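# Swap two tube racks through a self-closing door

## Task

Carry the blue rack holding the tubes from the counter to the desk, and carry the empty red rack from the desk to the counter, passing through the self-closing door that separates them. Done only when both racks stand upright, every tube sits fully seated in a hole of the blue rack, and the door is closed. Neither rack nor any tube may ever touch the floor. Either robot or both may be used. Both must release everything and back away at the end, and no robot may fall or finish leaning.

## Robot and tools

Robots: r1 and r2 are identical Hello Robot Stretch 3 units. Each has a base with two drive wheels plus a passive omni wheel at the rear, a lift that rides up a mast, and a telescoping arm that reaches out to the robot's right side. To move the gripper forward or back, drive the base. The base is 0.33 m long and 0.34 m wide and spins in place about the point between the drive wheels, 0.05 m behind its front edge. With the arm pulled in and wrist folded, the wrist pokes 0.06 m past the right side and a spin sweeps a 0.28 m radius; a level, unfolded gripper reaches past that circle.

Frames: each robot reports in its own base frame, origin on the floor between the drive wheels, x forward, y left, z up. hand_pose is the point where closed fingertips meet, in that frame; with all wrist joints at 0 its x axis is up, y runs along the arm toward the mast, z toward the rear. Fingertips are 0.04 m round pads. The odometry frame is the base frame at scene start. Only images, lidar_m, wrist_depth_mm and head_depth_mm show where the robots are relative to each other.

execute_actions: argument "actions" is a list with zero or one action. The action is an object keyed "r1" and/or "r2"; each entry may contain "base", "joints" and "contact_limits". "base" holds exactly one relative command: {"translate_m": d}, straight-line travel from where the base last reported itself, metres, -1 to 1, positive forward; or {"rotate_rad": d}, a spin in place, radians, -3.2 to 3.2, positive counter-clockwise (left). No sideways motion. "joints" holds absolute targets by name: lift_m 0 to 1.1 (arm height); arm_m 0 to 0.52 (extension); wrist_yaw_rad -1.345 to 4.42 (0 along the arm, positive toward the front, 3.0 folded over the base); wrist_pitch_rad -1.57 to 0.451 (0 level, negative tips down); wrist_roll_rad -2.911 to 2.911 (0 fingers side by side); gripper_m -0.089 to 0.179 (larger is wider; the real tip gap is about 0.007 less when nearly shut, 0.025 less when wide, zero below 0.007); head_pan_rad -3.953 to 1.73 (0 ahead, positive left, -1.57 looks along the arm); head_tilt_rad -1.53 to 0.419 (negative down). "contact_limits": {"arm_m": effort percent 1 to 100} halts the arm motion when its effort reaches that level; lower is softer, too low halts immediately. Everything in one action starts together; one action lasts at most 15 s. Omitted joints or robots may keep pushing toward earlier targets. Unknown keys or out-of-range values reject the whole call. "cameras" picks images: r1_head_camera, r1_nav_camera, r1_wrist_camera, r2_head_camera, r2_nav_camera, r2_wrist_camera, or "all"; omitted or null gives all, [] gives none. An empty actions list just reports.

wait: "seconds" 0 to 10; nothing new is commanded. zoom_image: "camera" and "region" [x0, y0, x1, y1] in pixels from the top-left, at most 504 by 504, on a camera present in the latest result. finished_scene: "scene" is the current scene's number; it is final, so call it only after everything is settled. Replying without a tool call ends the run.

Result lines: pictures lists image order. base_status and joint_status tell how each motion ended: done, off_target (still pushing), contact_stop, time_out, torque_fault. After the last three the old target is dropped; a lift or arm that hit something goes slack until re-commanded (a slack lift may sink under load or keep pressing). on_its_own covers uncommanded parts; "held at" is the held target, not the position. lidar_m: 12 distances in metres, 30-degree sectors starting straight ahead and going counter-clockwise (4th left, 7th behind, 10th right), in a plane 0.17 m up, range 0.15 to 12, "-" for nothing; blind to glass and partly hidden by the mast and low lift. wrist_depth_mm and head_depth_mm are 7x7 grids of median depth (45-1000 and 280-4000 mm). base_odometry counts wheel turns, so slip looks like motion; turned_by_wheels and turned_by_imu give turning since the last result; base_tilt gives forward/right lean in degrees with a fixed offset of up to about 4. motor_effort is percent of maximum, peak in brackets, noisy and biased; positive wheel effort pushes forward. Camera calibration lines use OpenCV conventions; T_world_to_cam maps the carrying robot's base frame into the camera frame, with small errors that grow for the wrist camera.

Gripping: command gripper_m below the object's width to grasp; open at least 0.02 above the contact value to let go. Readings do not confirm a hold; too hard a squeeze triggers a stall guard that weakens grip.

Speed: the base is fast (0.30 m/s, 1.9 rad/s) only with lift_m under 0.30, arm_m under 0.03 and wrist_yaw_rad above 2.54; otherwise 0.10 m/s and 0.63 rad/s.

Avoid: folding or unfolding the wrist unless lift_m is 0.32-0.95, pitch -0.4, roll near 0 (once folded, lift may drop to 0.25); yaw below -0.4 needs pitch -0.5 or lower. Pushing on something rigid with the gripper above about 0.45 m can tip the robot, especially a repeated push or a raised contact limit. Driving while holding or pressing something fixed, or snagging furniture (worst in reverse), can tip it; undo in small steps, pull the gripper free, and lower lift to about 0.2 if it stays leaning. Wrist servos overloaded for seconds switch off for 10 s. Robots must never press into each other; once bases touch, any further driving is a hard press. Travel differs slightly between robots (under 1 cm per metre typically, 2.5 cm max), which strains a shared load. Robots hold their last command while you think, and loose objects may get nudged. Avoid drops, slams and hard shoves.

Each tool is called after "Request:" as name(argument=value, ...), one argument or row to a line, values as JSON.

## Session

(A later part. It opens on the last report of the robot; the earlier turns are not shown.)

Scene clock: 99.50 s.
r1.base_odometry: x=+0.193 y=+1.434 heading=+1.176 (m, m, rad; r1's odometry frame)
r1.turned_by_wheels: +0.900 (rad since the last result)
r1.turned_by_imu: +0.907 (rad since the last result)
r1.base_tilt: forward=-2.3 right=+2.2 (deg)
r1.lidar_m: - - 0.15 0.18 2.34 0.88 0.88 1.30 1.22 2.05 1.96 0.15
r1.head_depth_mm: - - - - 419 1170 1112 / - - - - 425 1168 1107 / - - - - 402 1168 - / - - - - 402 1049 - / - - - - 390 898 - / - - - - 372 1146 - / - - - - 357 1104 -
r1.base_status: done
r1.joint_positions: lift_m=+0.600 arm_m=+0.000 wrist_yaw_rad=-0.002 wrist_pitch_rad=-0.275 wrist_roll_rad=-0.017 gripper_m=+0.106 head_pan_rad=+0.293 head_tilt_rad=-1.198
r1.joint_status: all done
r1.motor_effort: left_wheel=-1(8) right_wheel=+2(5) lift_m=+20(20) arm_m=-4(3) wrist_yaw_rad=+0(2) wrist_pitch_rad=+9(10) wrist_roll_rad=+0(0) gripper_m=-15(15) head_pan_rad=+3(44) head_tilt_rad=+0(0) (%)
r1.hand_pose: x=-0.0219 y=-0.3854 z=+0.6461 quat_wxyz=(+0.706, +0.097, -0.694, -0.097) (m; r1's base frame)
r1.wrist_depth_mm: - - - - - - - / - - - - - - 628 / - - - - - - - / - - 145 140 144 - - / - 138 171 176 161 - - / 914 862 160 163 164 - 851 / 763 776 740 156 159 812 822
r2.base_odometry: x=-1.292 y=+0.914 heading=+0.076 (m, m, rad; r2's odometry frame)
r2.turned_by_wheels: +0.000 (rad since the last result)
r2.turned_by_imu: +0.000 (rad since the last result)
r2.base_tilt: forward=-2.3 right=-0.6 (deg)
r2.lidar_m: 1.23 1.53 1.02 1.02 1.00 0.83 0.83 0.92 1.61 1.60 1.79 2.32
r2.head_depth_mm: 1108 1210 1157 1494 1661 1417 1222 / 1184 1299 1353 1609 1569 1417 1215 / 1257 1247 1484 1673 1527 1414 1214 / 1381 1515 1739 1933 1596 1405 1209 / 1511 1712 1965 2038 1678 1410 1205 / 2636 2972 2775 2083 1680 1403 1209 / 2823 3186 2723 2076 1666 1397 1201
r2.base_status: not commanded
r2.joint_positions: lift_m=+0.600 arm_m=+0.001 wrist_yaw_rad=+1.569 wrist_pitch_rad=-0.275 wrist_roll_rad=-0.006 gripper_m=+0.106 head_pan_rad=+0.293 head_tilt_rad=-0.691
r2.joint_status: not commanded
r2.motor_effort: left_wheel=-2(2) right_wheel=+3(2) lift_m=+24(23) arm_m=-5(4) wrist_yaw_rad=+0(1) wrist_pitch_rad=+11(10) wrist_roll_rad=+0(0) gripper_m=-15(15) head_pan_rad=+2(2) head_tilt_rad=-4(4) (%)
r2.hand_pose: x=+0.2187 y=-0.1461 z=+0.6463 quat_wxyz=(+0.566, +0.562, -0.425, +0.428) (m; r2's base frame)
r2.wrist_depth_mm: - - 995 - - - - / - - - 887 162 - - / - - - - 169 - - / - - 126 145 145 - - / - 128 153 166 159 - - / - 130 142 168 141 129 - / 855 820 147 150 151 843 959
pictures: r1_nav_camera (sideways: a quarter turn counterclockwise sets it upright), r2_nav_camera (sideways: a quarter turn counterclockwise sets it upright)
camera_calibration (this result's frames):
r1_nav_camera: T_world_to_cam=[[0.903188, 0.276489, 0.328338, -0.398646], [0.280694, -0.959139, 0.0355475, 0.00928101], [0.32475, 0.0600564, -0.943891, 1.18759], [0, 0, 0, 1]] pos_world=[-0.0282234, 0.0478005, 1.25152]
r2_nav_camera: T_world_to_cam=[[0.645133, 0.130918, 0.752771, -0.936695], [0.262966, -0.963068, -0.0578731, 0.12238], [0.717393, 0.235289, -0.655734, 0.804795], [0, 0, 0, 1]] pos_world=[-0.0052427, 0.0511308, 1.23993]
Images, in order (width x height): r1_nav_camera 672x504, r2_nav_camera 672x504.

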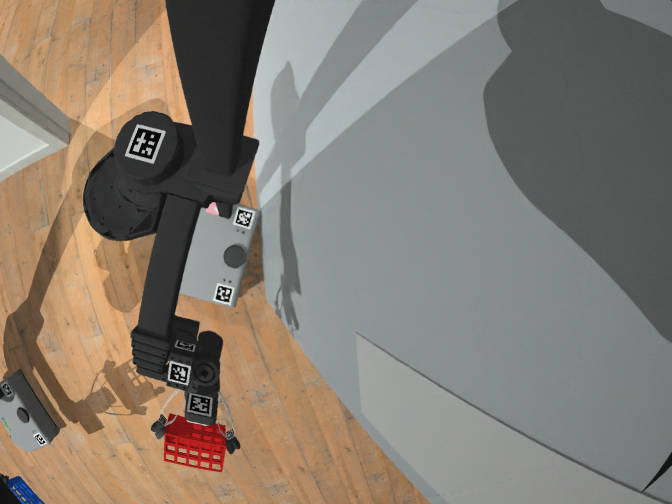

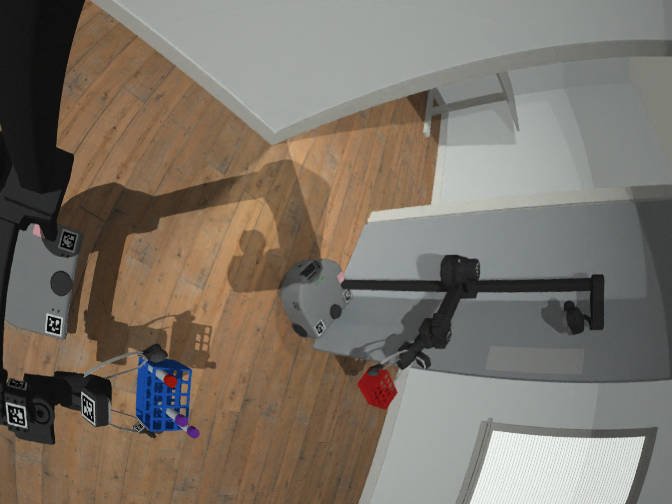

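Request:
execute_actions(
  actions=[
    {"r1":{"base":{"rotate_rad":0.3}}},
  ],
  cameras=[],
)

Request:
execute_actions(
  actions=[
    {"r1":{"base":{"translate_m":0.37}}},
  ],
  cameras=["r1_nav_camera","r2_nav_camera"],
)

Scene clock: 102.37 s.
r1.base_odometry: x=+0.193 y=+1.434 heading=+1.476 (m, m, rad; r1's odometry frame)
r1.turned_by_wheels: +0.300 (rad since the last result)
r1.turned_by_imu: +0.299 (rad since the last result)
r1.base_tilt: forward=-2.3 right=+2.1 (deg)
r1.lidar_m: - - 0.15 0.22 2.77 0.88 1.33 1.22 2.26 1.97 0.15 -
r1.head_depth_mm: - - - - - - 1110 / - - - - - 742 1097 / - - - - - 457 - / - - - - - 495 - / - - - - - 673 - / - - - - - 1178 - / - - - - 630 1185 -
r1.base_status: done
r1.joint_positions: lift_m=+0.600 arm_m=+0.000 wrist_yaw_rad=+0.000 wrist_pitch_rad=-0.275 wrist_roll_rad=-0.017 gripper_m=+0.106 head_pan_rad=+0.303 head_tilt_rad=-1.199
r1.joint_status: not commanded
r1.motor_effort: left_wheel=+0(6) right_wheel=+2(31) lift_m=+21(21) arm_m=-4(4) wrist_yaw_rad=-1(4) wrist_pitch_rad=+10(10) wrist_roll_rad=+0(0) gripper_m=-15(15) head_pan_rad=-1(3) head_tilt_rad=+0(2) (%)
r1.hand_pose: x=-0.0215 y=-0.3853 z=+0.6460 quat_wxyz=(+0.707, +0.098, -0.694, -0.096) (m; r1's base frame)
r1.wrist_depth_mm: - - - - - - - / - - - - - - - / - - - - - - - / - - 145 140 144 - - / - 138 172 176 160 - - / 927 850 161 163 164 - - / 773 777 739 156 158 830 839
r2.base_odometry: x=-1.292 y=+0.914 heading=+0.076 (m, m, rad; r2's odometry frame)
r2.turned_by_wheels: +0.000 (rad since the last result)
r2.turned_by_imu: +0.000 (rad since the last result)
r2.base_tilt: forward=-2.3 right=-0.5 (deg)
r2.lidar_m: 1.22 1.50 1.02 1.02 1.00 0.83 0.83 0.93 1.61 1.60 1.79 2.33
r2.head_depth_mm: 1058 1146 1162 1916 1699 1418 1223 / 1144 1240 1364 1527 1565 1421 1216 / 1211 1208 1388 1638 1522 1416 1214 / 1360 1504 1692 1912 1597 1408 1205 / 1514 1702 1956 2049 1677 1404 1205 / 2622 2950 2760 2069 1677 1403 1207 / 2794 3166 2724 2055 1663 1393 1204
r2.base_status: not commanded
r2.joint_positions: lift_m=+0.600 arm_m=+0.001 wrist_yaw_rad=+1.569 wrist_pitch_rad=-0.275 wrist_roll_rad=-0.006 gripper_m=+0.106 head_pan_rad=+0.293 head_tilt_rad=-0.691
r2.joint_status: not commanded
r2.motor_effort: left_wheel=-3(2) right_wheel=+3(3) lift_m=+24(24) arm_m=-5(5) wrist_yaw_rad=+1(1) wrist_pitch_rad=+11(11) wrist_roll_rad=+0(0) gripper_m=-15(15) head_pan_rad=+2(3) head_tilt_rad=-4(4) (%)
r2.hand_pose: x=+0.2187 y=-0.1461 z=+0.6463 quat_wxyz=(+0.566, +0.562, -0.425, +0.428) (m; r2's base frame)
r2.wrist_depth_mm: - - - - - - - / - - - - 162 - - / - - - - 169 - - / - - 126 144 145 - - / - 127 153 167 158 - - / - 129 141 169 142 129 - / 859 813 146 151 151 866 932
pictures: none
No camera images: the call's "cameras" was empty. Leave "cameras" out to get every camera's image.

Scene clock: 107.43 s.
r1.base_odometry: x=+0.228 y=+1.802 heading=+1.477 (m, m, rad; r1's odometry frame)
r1.turned_by_wheels: +0.001 (rad since the last result)
r1.turned_by_imu: +0.414 (rad since the last result)
r1.base_tilt: forward=-2.3 right=+2.2 (deg)
r1.lidar_m: - - 0.15 0.20 1.14 1.22 1.49 2.35 1.91 1.91 0.15 -
r1.head_depth_mm: - - - - - - 1111 / - - - - - 942 1108 / - - - - - 468 - / - - - - - 464 - / - - - - - 556 - / - - - - - 1170 - / - - - - 555 1196 -
r1.base_status: translate_m off_target (by the wheels' count: +0.3698 of +0.3700)
r1.joint_positions: lift_m=+0.600 arm_m=+0.000 wrist_yaw_rad=+0.000 wrist_pitch_rad=-0.276 wrist_roll_rad=-0.017 gripper_m=+0.106 head_pan_rad=+0.299 head_tilt_rad=-1.202
r1.joint_status: not commanded
r1.on_its_own: left_wheel is at rest, and its effort (+34) is outside its rest range (-18 to +18)
r1.motor_effort: left_wheel=+34(64) right_wheel=+2(14) lift_m=+21(22) arm_m=-3(3) wrist_yaw_rad=-1(4) wrist_pitch_rad=+10(10) wrist_roll_rad=+0(0) gripper_m=-14(15) head_pan_rad=+1(1) head_tilt_rad=+1(1) (%)
r1.hand_pose: x=-0.0215 y=-0.3852 z=+0.6456 quat_wxyz=(+0.706, +0.098, -0.694, -0.097) (m; r1's base frame)
r1.wrist_depth_mm: 735 - - - - - - / 756 - - - - - - / 778 - - - - - - / 798 - 145 140 144 - - / 807 138 172 176 161 - - / 771 862 161 163 165 - - / 752 778 744 156 159 815 831
r2.base_odometry: x=-1.292 y=+0.914 heading=+0.076 (m, m, rad; r2's odometry frame)
r2.turned_by_wheels: +0.000 (rad since the last result)
r2.turned_by_imu: +0.000 (rad since the last result)
r2.base_tilt: forward=-2.2 right=-0.5 (deg)
r2.lidar_m: 1.45 1.65 1.02 1.02 1.00 0.83 0.83 0.92 1.61 1.60 1.79 2.32
r2.head_depth_mm: 1295 1402 1609 1769 1655 1415 1223 / 1344 1429 1641 1783 1650 1418 1214 / 1400 1555 1754 1930 1683 1414 1216 / 1460 1611 1834 1992 1677 1406 1207 / 1531 1720 1974 2087 1682 1413 1207 / 2640 2986 2689 2071 1673 1400 1208 / 2798 3228 2712 2060 1662 1400 1200
r2.base_status: not commanded
r2.joint_positions: lift_m=+0.600 arm_m=+0.001 wrist_yaw_rad=+1.569 wrist_pitch_rad=-0.275 wrist_roll_rad=-0.006 gripper_m=+0.106 head_pan_rad=+0.293 head_tilt_rad=-0.691
r2.joint_status: not commanded
r2.motor_effort: left_wheel=-2(2) right_wheel=+3(2) lift_m=+24(23) arm_m=-5(4) wrist_yaw_rad=+1(1) wrist_pitch_rad=+11(11) wrist_roll_rad=+0(0) gripper_m=-15(14) head_pan_rad=+2(2) head_tilt_rad=-4(4) (%)
r2.hand_pose: x=+0.2187 y=-0.1461 z=+0.6463 quat_wxyz=(+0.566, +0.562, -0.425, +0.428) (m; r2's base frame)
r2.wrist_depth_mm: - - - - - - - / - - - - 162 - - / - - - - 169 - - / - - 127 144 145 - - / - 128 154 167 159 - - / - 130 141 169 141 129 - / 865 819 147 151 151 841 950
pictures: r1_nav_camera (sideways: a quarter turn counterclockwise sets it upright), r2_nav_camera (sideways: a quarter turn counterclockwise sets it upright)
camera_calibration (this result's frames):
r1_nav_camera: T_world_to_cam=[[0.902805, 0.281843, 0.324819, -0.394062], [0.286127, -0.957531, 0.0355782, 0.00920815], [0.321052, 0.0608193, -0.945107, 1.18919], [0, 0, 0, 1]] pos_world=[-0.0286667, 0.0475546, 1.25159]
r2_nav_camera: T_world_to_cam=[[0.645133, 0.130918, 0.752771, -0.936695], [0.262966, -0.963068, -0.0578731, 0.12238], [0.717393, 0.235289, -0.655734, 0.804795], [0, 0, 0, 1]] pos_world=[-0.0052427, 0.0511308, 1.23993]
Images, in order (width x height): r1_nav_camera 672x504, r2_nav_camera 672x504.

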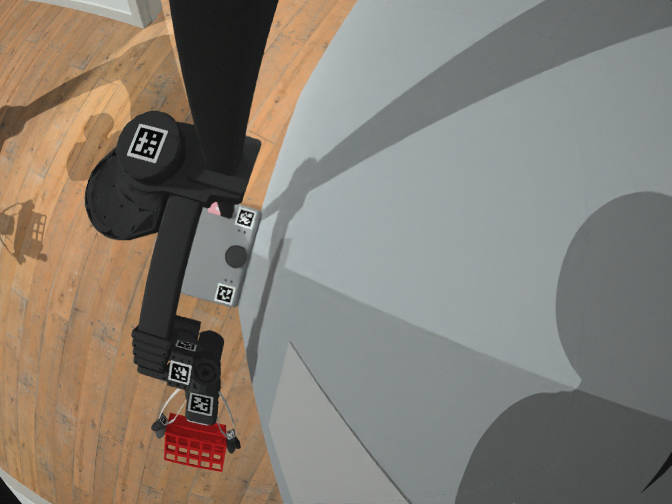

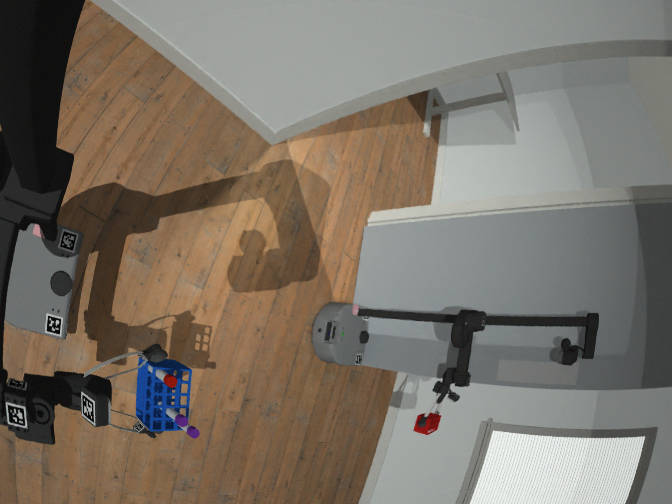

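Request:
execute_actions(
  actions=[
    {"r1":{"base":{"translate_m":-0.01}},"r2":{"base":{"rotate_rad":0.49},"joints":{"head_tilt_rad":-1.0}}},
  ],
  cameras=[],
)

Request:
execute_actions(
  actions=[
    {"r2":{"base":{"translate_m":1.0}}},
  ],
  cameras=["r2_nav_camera"],
)

Scene clock: 110.00 s.
r1.base_odometry: x=+0.227 y=+1.792 heading=+1.477 (m, m, rad; r1's odometry frame)
r1.turned_by_wheels: +0.000 (rad since the last result)
r1.turned_by_imu: +0.000 (rad since the last result)
r1.base_tilt: forward=-2.3 right=+2.1 (deg)
r1.lidar_m: - - 0.15 0.21 1.13 1.22 1.48 2.35 1.91 1.90 0.15 -
r1.head_depth_mm: - - - - - - 1107 / - - - - - 831 1102 / - - - - - 437 - / - - - - - 450 - / - - - - - 567 - / - - - - - 1178 - / - - - - 572 1192 -
r1.base_status: done
r1.joint_positions: lift_m=+0.600 arm_m=+0.000 wrist_yaw_rad=+0.000 wrist_pitch_rad=-0.276 wrist_roll_rad=-0.017 gripper_m=+0.106 head_pan_rad=+0.300 head_tilt_rad=-1.200
r1.joint_status: not commanded
r1.motor_effort: left_wheel=+1(24) right_wheel=+2(9) lift_m=+21(22) arm_m=-3(3) wrist_yaw_rad=+1(1) wrist_pitch_rad=+10(10) wrist_roll_rad=+0(0) gripper_m=-15(15) head_pan_rad=+0(0) head_tilt_rad=+0(1) (%)
r1.hand_pose: x=-0.0216 y=-0.3852 z=+0.6456 quat_wxyz=(+0.706, +0.098, -0.694, -0.097) (m; r1's base frame)
r1.wrist_depth_mm: 742 - - - - - - / 768 - - - - - - / 777 - - - - - - / 794 - 145 140 144 - - / 805 138 171 176 160 - - / 779 862 160 163 165 - - / 747 773 742 156 159 826 826
r2.base_odometry: x=-1.292 y=+0.914 heading=+0.566 (m, m, rad; r2's odometry frame)
r2.turned_by_wheels: +0.490 (rad since the last result)
r2.turned_by_imu: +0.492 (rad since the last result)
r2.base_tilt: forward=-2.3 right=-0.7 (deg)
r2.lidar_m: 1.63 1.03 1.02 1.12 0.83 0.83 0.91 1.41 1.60 1.76 2.33 1.45
r2.head_depth_mm: 2632 2078 1818 1560 1388 580 1085 / 2628 2130 1809 1566 1382 1242 1105 / 2604 2134 1809 1567 1378 1235 1115 / 2446 2026 1709 1564 1372 1230 1114 / 1049 1225 1478 1562 1366 1230 1116 / 993 1152 1361 1524 1374 1231 1111 / 943 1080 1270 1471 1375 1230 1110
r2.base_status: done
r2.joint_positions: lift_m=+0.600 arm_m=+0.001 wrist_yaw_rad=+1.569 wrist_pitch_rad=-0.275 wrist_roll_rad=-0.006 gripper_m=+0.106 head_pan_rad=+0.293 head_tilt_rad=-0.987
r2.joint_status: all done
r2.motor_effort: left_wheel=-2(6) right_wheel=+2(8) lift_m=+24(24) arm_m=-5(4) wrist_yaw_rad=+1(1) wrist_pitch_rad=+11(11) wrist_roll_rad=+0(0) gripper_m=-15(16) head_pan_rad=+2(3) head_tilt_rad=-6(26) (%)
r2.hand_pose: x=+0.2187 y=-0.1461 z=+0.6463 quat_wxyz=(+0.566, +0.562, -0.425, +0.428) (m; r2's base frame)
r2.wrist_depth_mm: 814 - - - - - - / 820 912 - - 162 - - / 861 964 - - 169 - - / 917 986 126 144 145 - - / 926 128 153 167 159 - - / 930 130 141 170 141 129 - / 861 815 147 150 151 851 962
pictures: none
No camera images: the call's "cameras" was empty. Leave "cameras" out to get every camera's image.

Scene clock: 121.17 s.
r1.base_odometry: x=+0.227 y=+1.792 heading=+1.477 (m, m, rad; r1's odometry frame)
r1.turned_by_wheels: +0.000 (rad since the last result)
r1.turned_by_imu: +0.002 (rad since the last result)
r1.base_tilt: forward=-2.3 right=+2.1 (deg)
r1.lidar_m: - - 0.15 0.21 1.13 0.75 2.31 2.35 1.91 1.90 0.15 -
r1.head_depth_mm: - - - - - - 1117 / - - - - - 828 1094 / - - - - - 437 - / - - - - - 450 - / - - - - - 568 - / - - - - - 1176 - / - - - - 572 1188 -
r1.base_status: not commanded
r1.joint_positions: lift_m=+0.600 arm_m=+0.000 wrist_yaw_rad=+0.000 wrist_pitch_rad=-0.276 wrist_roll_rad=-0.017 gripper_m=+0.106 head_pan_rad=+0.300 head_tilt_rad=-1.200
r1.joint_status: not commanded
r1.motor_effort: left_wheel=+1(2) right_wheel=+1(1) lift_m=+21(21) arm_m=-3(3) wrist_yaw_rad=+0(1) wrist_pitch_rad=+10(10) wrist_roll_rad=+0(0) gripper_m=-15(15) head_pan_rad=-1(0) head_tilt_rad=+1(1) (%)
r1.hand_pose: x=-0.0216 y=-0.3852 z=+0.6456 quat_wxyz=(+0.706, +0.098, -0.694, -0.097) (m; r1's base frame)
r1.wrist_depth_mm: 756 - - - - - - / 759 - - - - - - / 783 - - - - - - / 806 - 145 140 144 - - / 818 138 171 176 161 - - / 773 853 161 164 165 - - / 752 774 747 156 159 832 843
r2.base_odometry: x=-0.447 y=+1.450 heading=+0.566 (m, m, rad; r2's odometry frame)
r2.turned_by_wheels: +0.000 (rad since the last result)
r2.turned_by_imu: +0.004 (rad since the last result)
r2.base_tilt: forward=-2.2 right=-0.6 (deg)
r2.lidar_m: 0.73 2.39 0.42 0.41 0.66 1.60 1.76 2.25 2.23 1.90 0.64 0.71
r2.head_depth_mm: 1889 2029 1111 1145 1314 586 1091 / 2129 2131 1800 1559 1378 1234 1103 / 2387 2114 1795 1550 1383 1240 1117 / 2494 2116 1793 1556 1374 1233 1112 / 2508 2138 1793 1557 1382 1234 1119 / 2407 2112 1791 1547 1370 1230 1117 / 2349 2118 1793 1556 1375 1231 1107
r2.base_status: done
r2.joint_positions: lift_m=+0.600 arm_m=+0.001 wrist_yaw_rad=+1.569 wrist_pitch_rad=-0.275 wrist_roll_rad=-0.006 gripper_m=+0.106 head_pan_rad=+0.293 head_tilt_rad=-0.988
r2.joint_status: not commanded
r2.motor_effort: left_wheel=-2(4) right_wheel=+3(8) lift_m=+23(23) arm_m=-4(4) wrist_yaw_rad=+1(1) wrist_pitch_rad=+10(10) wrist_roll_rad=+1(1) gripper_m=-15(16) head_pan_rad=+2(2) head_tilt_rad=-5(6) (%)
r2.hand_pose: x=+0.2187 y=-0.1461 z=+0.6463 quat_wxyz=(+0.566, +0.562, -0.425, +0.428) (m; r2's base frame)
r2.wrist_depth_mm: - - - 640 521 455 410 / - - - 647 161 483 425 / - - - 651 169 500 439 / - - 126 144 145 530 455 / - 128 154 167 160 523 483 / - 130 141 168 142 129 506 / 839 827 147 150 151 646 520
pictures: r2_nav_camera (sideways: a quarter turn counterclockwise sets it upright)
camera_calibration (this result's frames):
r2_nav_camera: T_world_to_cam=[[0.828235, 0.186233, 0.52853, -0.645626], [0.247989, -0.967589, -0.047673, 0.109171], [0.502521, 0.170554, -0.847575, 1.05557], [0, 0, 0, 1]] pos_world=[-0.0227893, 0.0458378, 1.24111]
Images, in order (width x height): r2_nav_camera 672x504.

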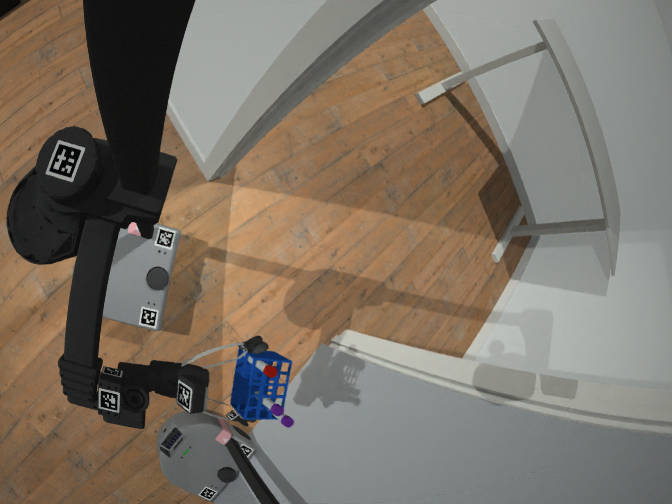

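Request:
execute_actions(
  actions=[
    {"r2":{"base":{"rotate_rad":0.5}}},
  ],
  cameras=[],
)

Request:
execute_actions(
  actions=[
    {"r2":{"base":{"translate_m":1.0},"joints":{"lift_m":0.99}},"r1":{"base":{"rotate_rad":-1.3}}},
  ],
  cameras=["r2_nav_camera","r1_nav_camera"],
)

Scene clock: 123.43 s.
r1.base_odometry: x=+0.227 y=+1.792 heading=+1.477 (m, m, rad; r1's odometry frame)
r1.turned_by_wheels: +0.000 (rad since the last result)
r1.turned_by_imu: +0.000 (rad since the last result)
r1.base_tilt: forward=-2.3 right=+2.1 (deg)
r1.lidar_m: - - 0.15 0.21 1.13 0.75 2.31 2.34 1.92 1.90 0.15 -
r1.head_depth_mm: - - - - - - 1106 / - - - - - 830 1101 / - - - - - 438 - / - - - - - 450 - / - - - - - 568 - / - - - - - 1175 - / - - - - 572 1186 -
r1.base_status: not commanded
r1.joint_positions: lift_m=+0.600 arm_m=+0.000 wrist_yaw_rad=+0.000 wrist_pitch_rad=-0.276 wrist_roll_rad=-0.017 gripper_m=+0.106 head_pan_rad=+0.300 head_tilt_rad=-1.200
r1.joint_status: not commanded
r1.motor_effort: left_wheel=+1(2) right_wheel=+1(1) lift_m=+21(21) arm_m=-3(3) wrist_yaw_rad=+0(0) wrist_pitch_rad=+10(10) wrist_roll_rad=+0(0) gripper_m=-15(15) head_pan_rad=+0(0) head_tilt_rad=+0(0) (%)
r1.hand_pose: x=-0.0216 y=-0.3852 z=+0.6456 quat_wxyz=(+0.706, +0.098, -0.694, -0.097) (m; r1's base frame)
r1.wrist_depth_mm: 758 - - - - - - / 768 - - - - - - / 775 - - - - - - / 806 - 144 139 145 - - / 808 138 172 176 161 - - / 782 855 160 163 164 - - / 755 781 740 156 158 820 838
r2.base_odometry: x=-0.447 y=+1.450 heading=+1.066 (m, m, rad; r2's odometry frame)
r2.turned_by_wheels: +0.500 (rad since the last result)
r2.turned_by_imu: +0.502 (rad since the last result)
r2.base_tilt: forward=-2.2 right=-0.5 (deg)
r2.lidar_m: 2.39 0.43 0.41 0.64 1.65 1.74 2.26 2.23 1.94 0.64 0.71 0.73
r2.head_depth_mm: 2416 2144 1803 1561 1386 585 1088 / 2396 2140 1804 1572 1386 1238 1106 / 2387 2121 1795 1559 1379 1232 1119 / 2372 2124 1802 1553 1376 1229 1116 / 2376 2116 1801 1558 1377 1237 1115 / 2338 2128 1790 1558 949 1181 1111 / 2341 2111 1717 624 777 1181 1110
r2.base_status: done
r2.joint_positions: lift_m=+0.600 arm_m=+0.001 wrist_yaw_rad=+1.569 wrist_pitch_rad=-0.275 wrist_roll_rad=-0.006 gripper_m=+0.106 head_pan_rad=+0.293 head_tilt_rad=-0.988
r2.joint_status: not commanded
r2.motor_effort: left_wheel=-2(8) right_wheel=+3(9) lift_m=+24(23) arm_m=-5(3) wrist_yaw_rad=+1(1) wrist_pitch_rad=+10(10) wrist_roll_rad=+0(0) gripper_m=-15(15) head_pan_rad=+2(2) head_tilt_rad=-6(6) (%)
r2.hand_pose: x=+0.2187 y=-0.1461 z=+0.6463 quat_wxyz=(+0.566, +0.562, -0.425, +0.428) (m; r2's base frame)
r2.wrist_depth_mm: - - - - - - 429 / - - - - 161 592 434 / - - - - 168 609 444 / - - 126 144 145 598 457 / - 127 154 166 159 538 461 / - 129 142 169 141 129 478 / 837 836 147 150 151 632 479
pictures: none
No camera images: the call's "cameras" was empty. Leave "cameras" out to get every camera's image.

Scene clock: 134.37 s.
r1.base_odometry: x=+0.227 y=+1.792 heading=+0.179 (m, m, rad; r1's odometry frame)
r1.turned_by_wheels: -1.299 (rad since the last result)
r1.turned_by_imu: -0.710 (rad since the last result)
r1.base_tilt: forward=-2.4 right=+2.2 (deg)
r1.lidar_m: 0.17 0.15 0.15 0.18 0.34 1.26 1.05 2.22 2.28 2.01 1.92 1.34
r1.head_depth_mm: - - 348 1374 1261 1171 1110 / - - 305 456 1258 1169 1105 / - - - 380 853 1181 - / - - - 340 620 1186 - / - - - 319 499 1009 - / - - - 299 418 967 - / - - - - 359 680 -
r1.base_status: rotate_rad off_target (by the wheels' count: -1.2987 of -1.3000)
r1.joint_positions: lift_m=+0.600 arm_m=+0.000 wrist_yaw_rad=+0.000 wrist_pitch_rad=-0.276 wrist_roll_rad=-0.017 gripper_m=+0.106 head_pan_rad=+0.300 head_tilt_rad=-1.197
r1.joint_status: not commanded
r1.on_its_own: left_wheel is at rest, and its effort (+35) is outside its rest range (-18 to +18)
r1.motor_effort: left_wheel=+35(54) right_wheel=+1(7) lift_m=+22(22) arm_m=-3(3) wrist_yaw_rad=+0(0) wrist_pitch_rad=+10(10) wrist_roll_rad=+0(0) gripper_m=-15(15) head_pan_rad=+0(0) head_tilt_rad=-1(0) (%)
r1.hand_pose: x=-0.0215 y=-0.3852 z=+0.6456 quat_wxyz=(+0.706, +0.098, -0.694, -0.097) (m; r1's base frame)
r1.wrist_depth_mm: - - - - - - - / - - - - - - - / - - - - - - - / - - 145 140 144 - - / - 138 171 176 160 - - / 936 856 161 163 165 - - / 767 776 736 156 159 819 835
r2.base_odometry: x=+0.036 y=+2.325 heading=+1.066 (m, m, rad; r2's odometry frame)
r2.turned_by_wheels: +0.000 (rad since the last result)
r2.turned_by_imu: +0.004 (rad since the last result)
r2.base_tilt: forward=-2.2 right=-0.6 (deg)
r2.lidar_m: 1.40 1.18 1.74 2.60 1.09 0.68 3.19 0.80 0.53 0.72 1.17 1.28
r2.head_depth_mm: 1524 1797 1806 1563 1381 1232 1120 / 1511 1784 1803 1566 1381 1238 1119 / 1506 1787 1808 1567 1377 1235 1115 / 1501 1774 1805 1549 1379 1235 1118 / 1496 1778 1801 1562 1374 1232 1114 / 1496 1760 1782 1554 1376 1229 1112 / 1495 1647 1689 1523 1369 1231 1111
r2.base_status: done
r2.joint_positions: lift_m=+0.990 arm_m=+0.001 wrist_yaw_rad=+1.569 wrist_pitch_rad=-0.275 wrist_roll_rad=-0.006 gripper_m=+0.106 head_pan_rad=+0.293 head_tilt_rad=-0.988
r2.joint_status: all done
r2.motor_effort: left_wheel=-2(4) right_wheel=+2(9) lift_m=+45(49) arm_m=-5(5) wrist_yaw_rad=+1(1) wrist_pitch_rad=+11(11) wrist_roll_rad=+1(0) gripper_m=-15(16) head_pan_rad=+3(2) head_tilt_rad=-6(6) (%)
r2.hand_pose: x=+0.2187 y=-0.1461 z=+1.0354 quat_wxyz=(+0.566, +0.562, -0.425, +0.428) (m; r2's base frame)
r2.wrist_depth_mm: - - - - - - 886 / - 945 - - 163 - 894 / 762 707 787 878 168 - 916 / - - 126 145 145 - 894 / - 127 154 166 158 - 937 / - 130 141 169 142 129 924 / - - 147 150 152 - 927
pictures: r1_nav_camera (sideways: a quarter turn counterclockwise sets it upright), r2_nav_camera (sideways: a quarter turn counterclockwise sets it upright)
camera_calibration (this result's frames):
r1_nav_camera: T_world_to_cam=[[0.90093, 0.282606, 0.329332, -0.399928], [0.287264, -0.957192, 0.0355388, 0.00925229], [0.325278, 0.0625873, -0.943545, 1.18714], [0, 0, 0, 1]] pos_world=[-0.0285015, 0.0475784, 1.2515]
r2_nav_camera: T_world_to_cam=[[0.828282, 0.186253, 0.528449, -0.645521], [0.247992, -0.967589, -0.047669, 0.109166], [0.502442, 0.170534, -0.847626, 1.05564], [0, 0, 0, 1]] pos_world=[-0.0227952, 0.0458359, 1.24111]
Images, in order (width x height): r1_nav_camera 672x504, r2_nav_camera 672x504.

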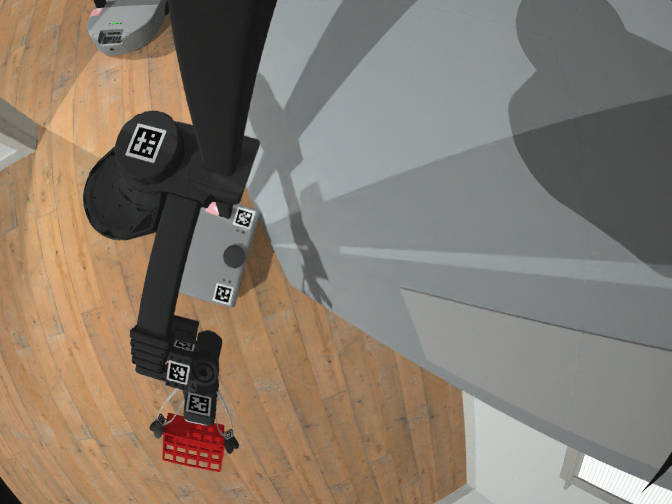

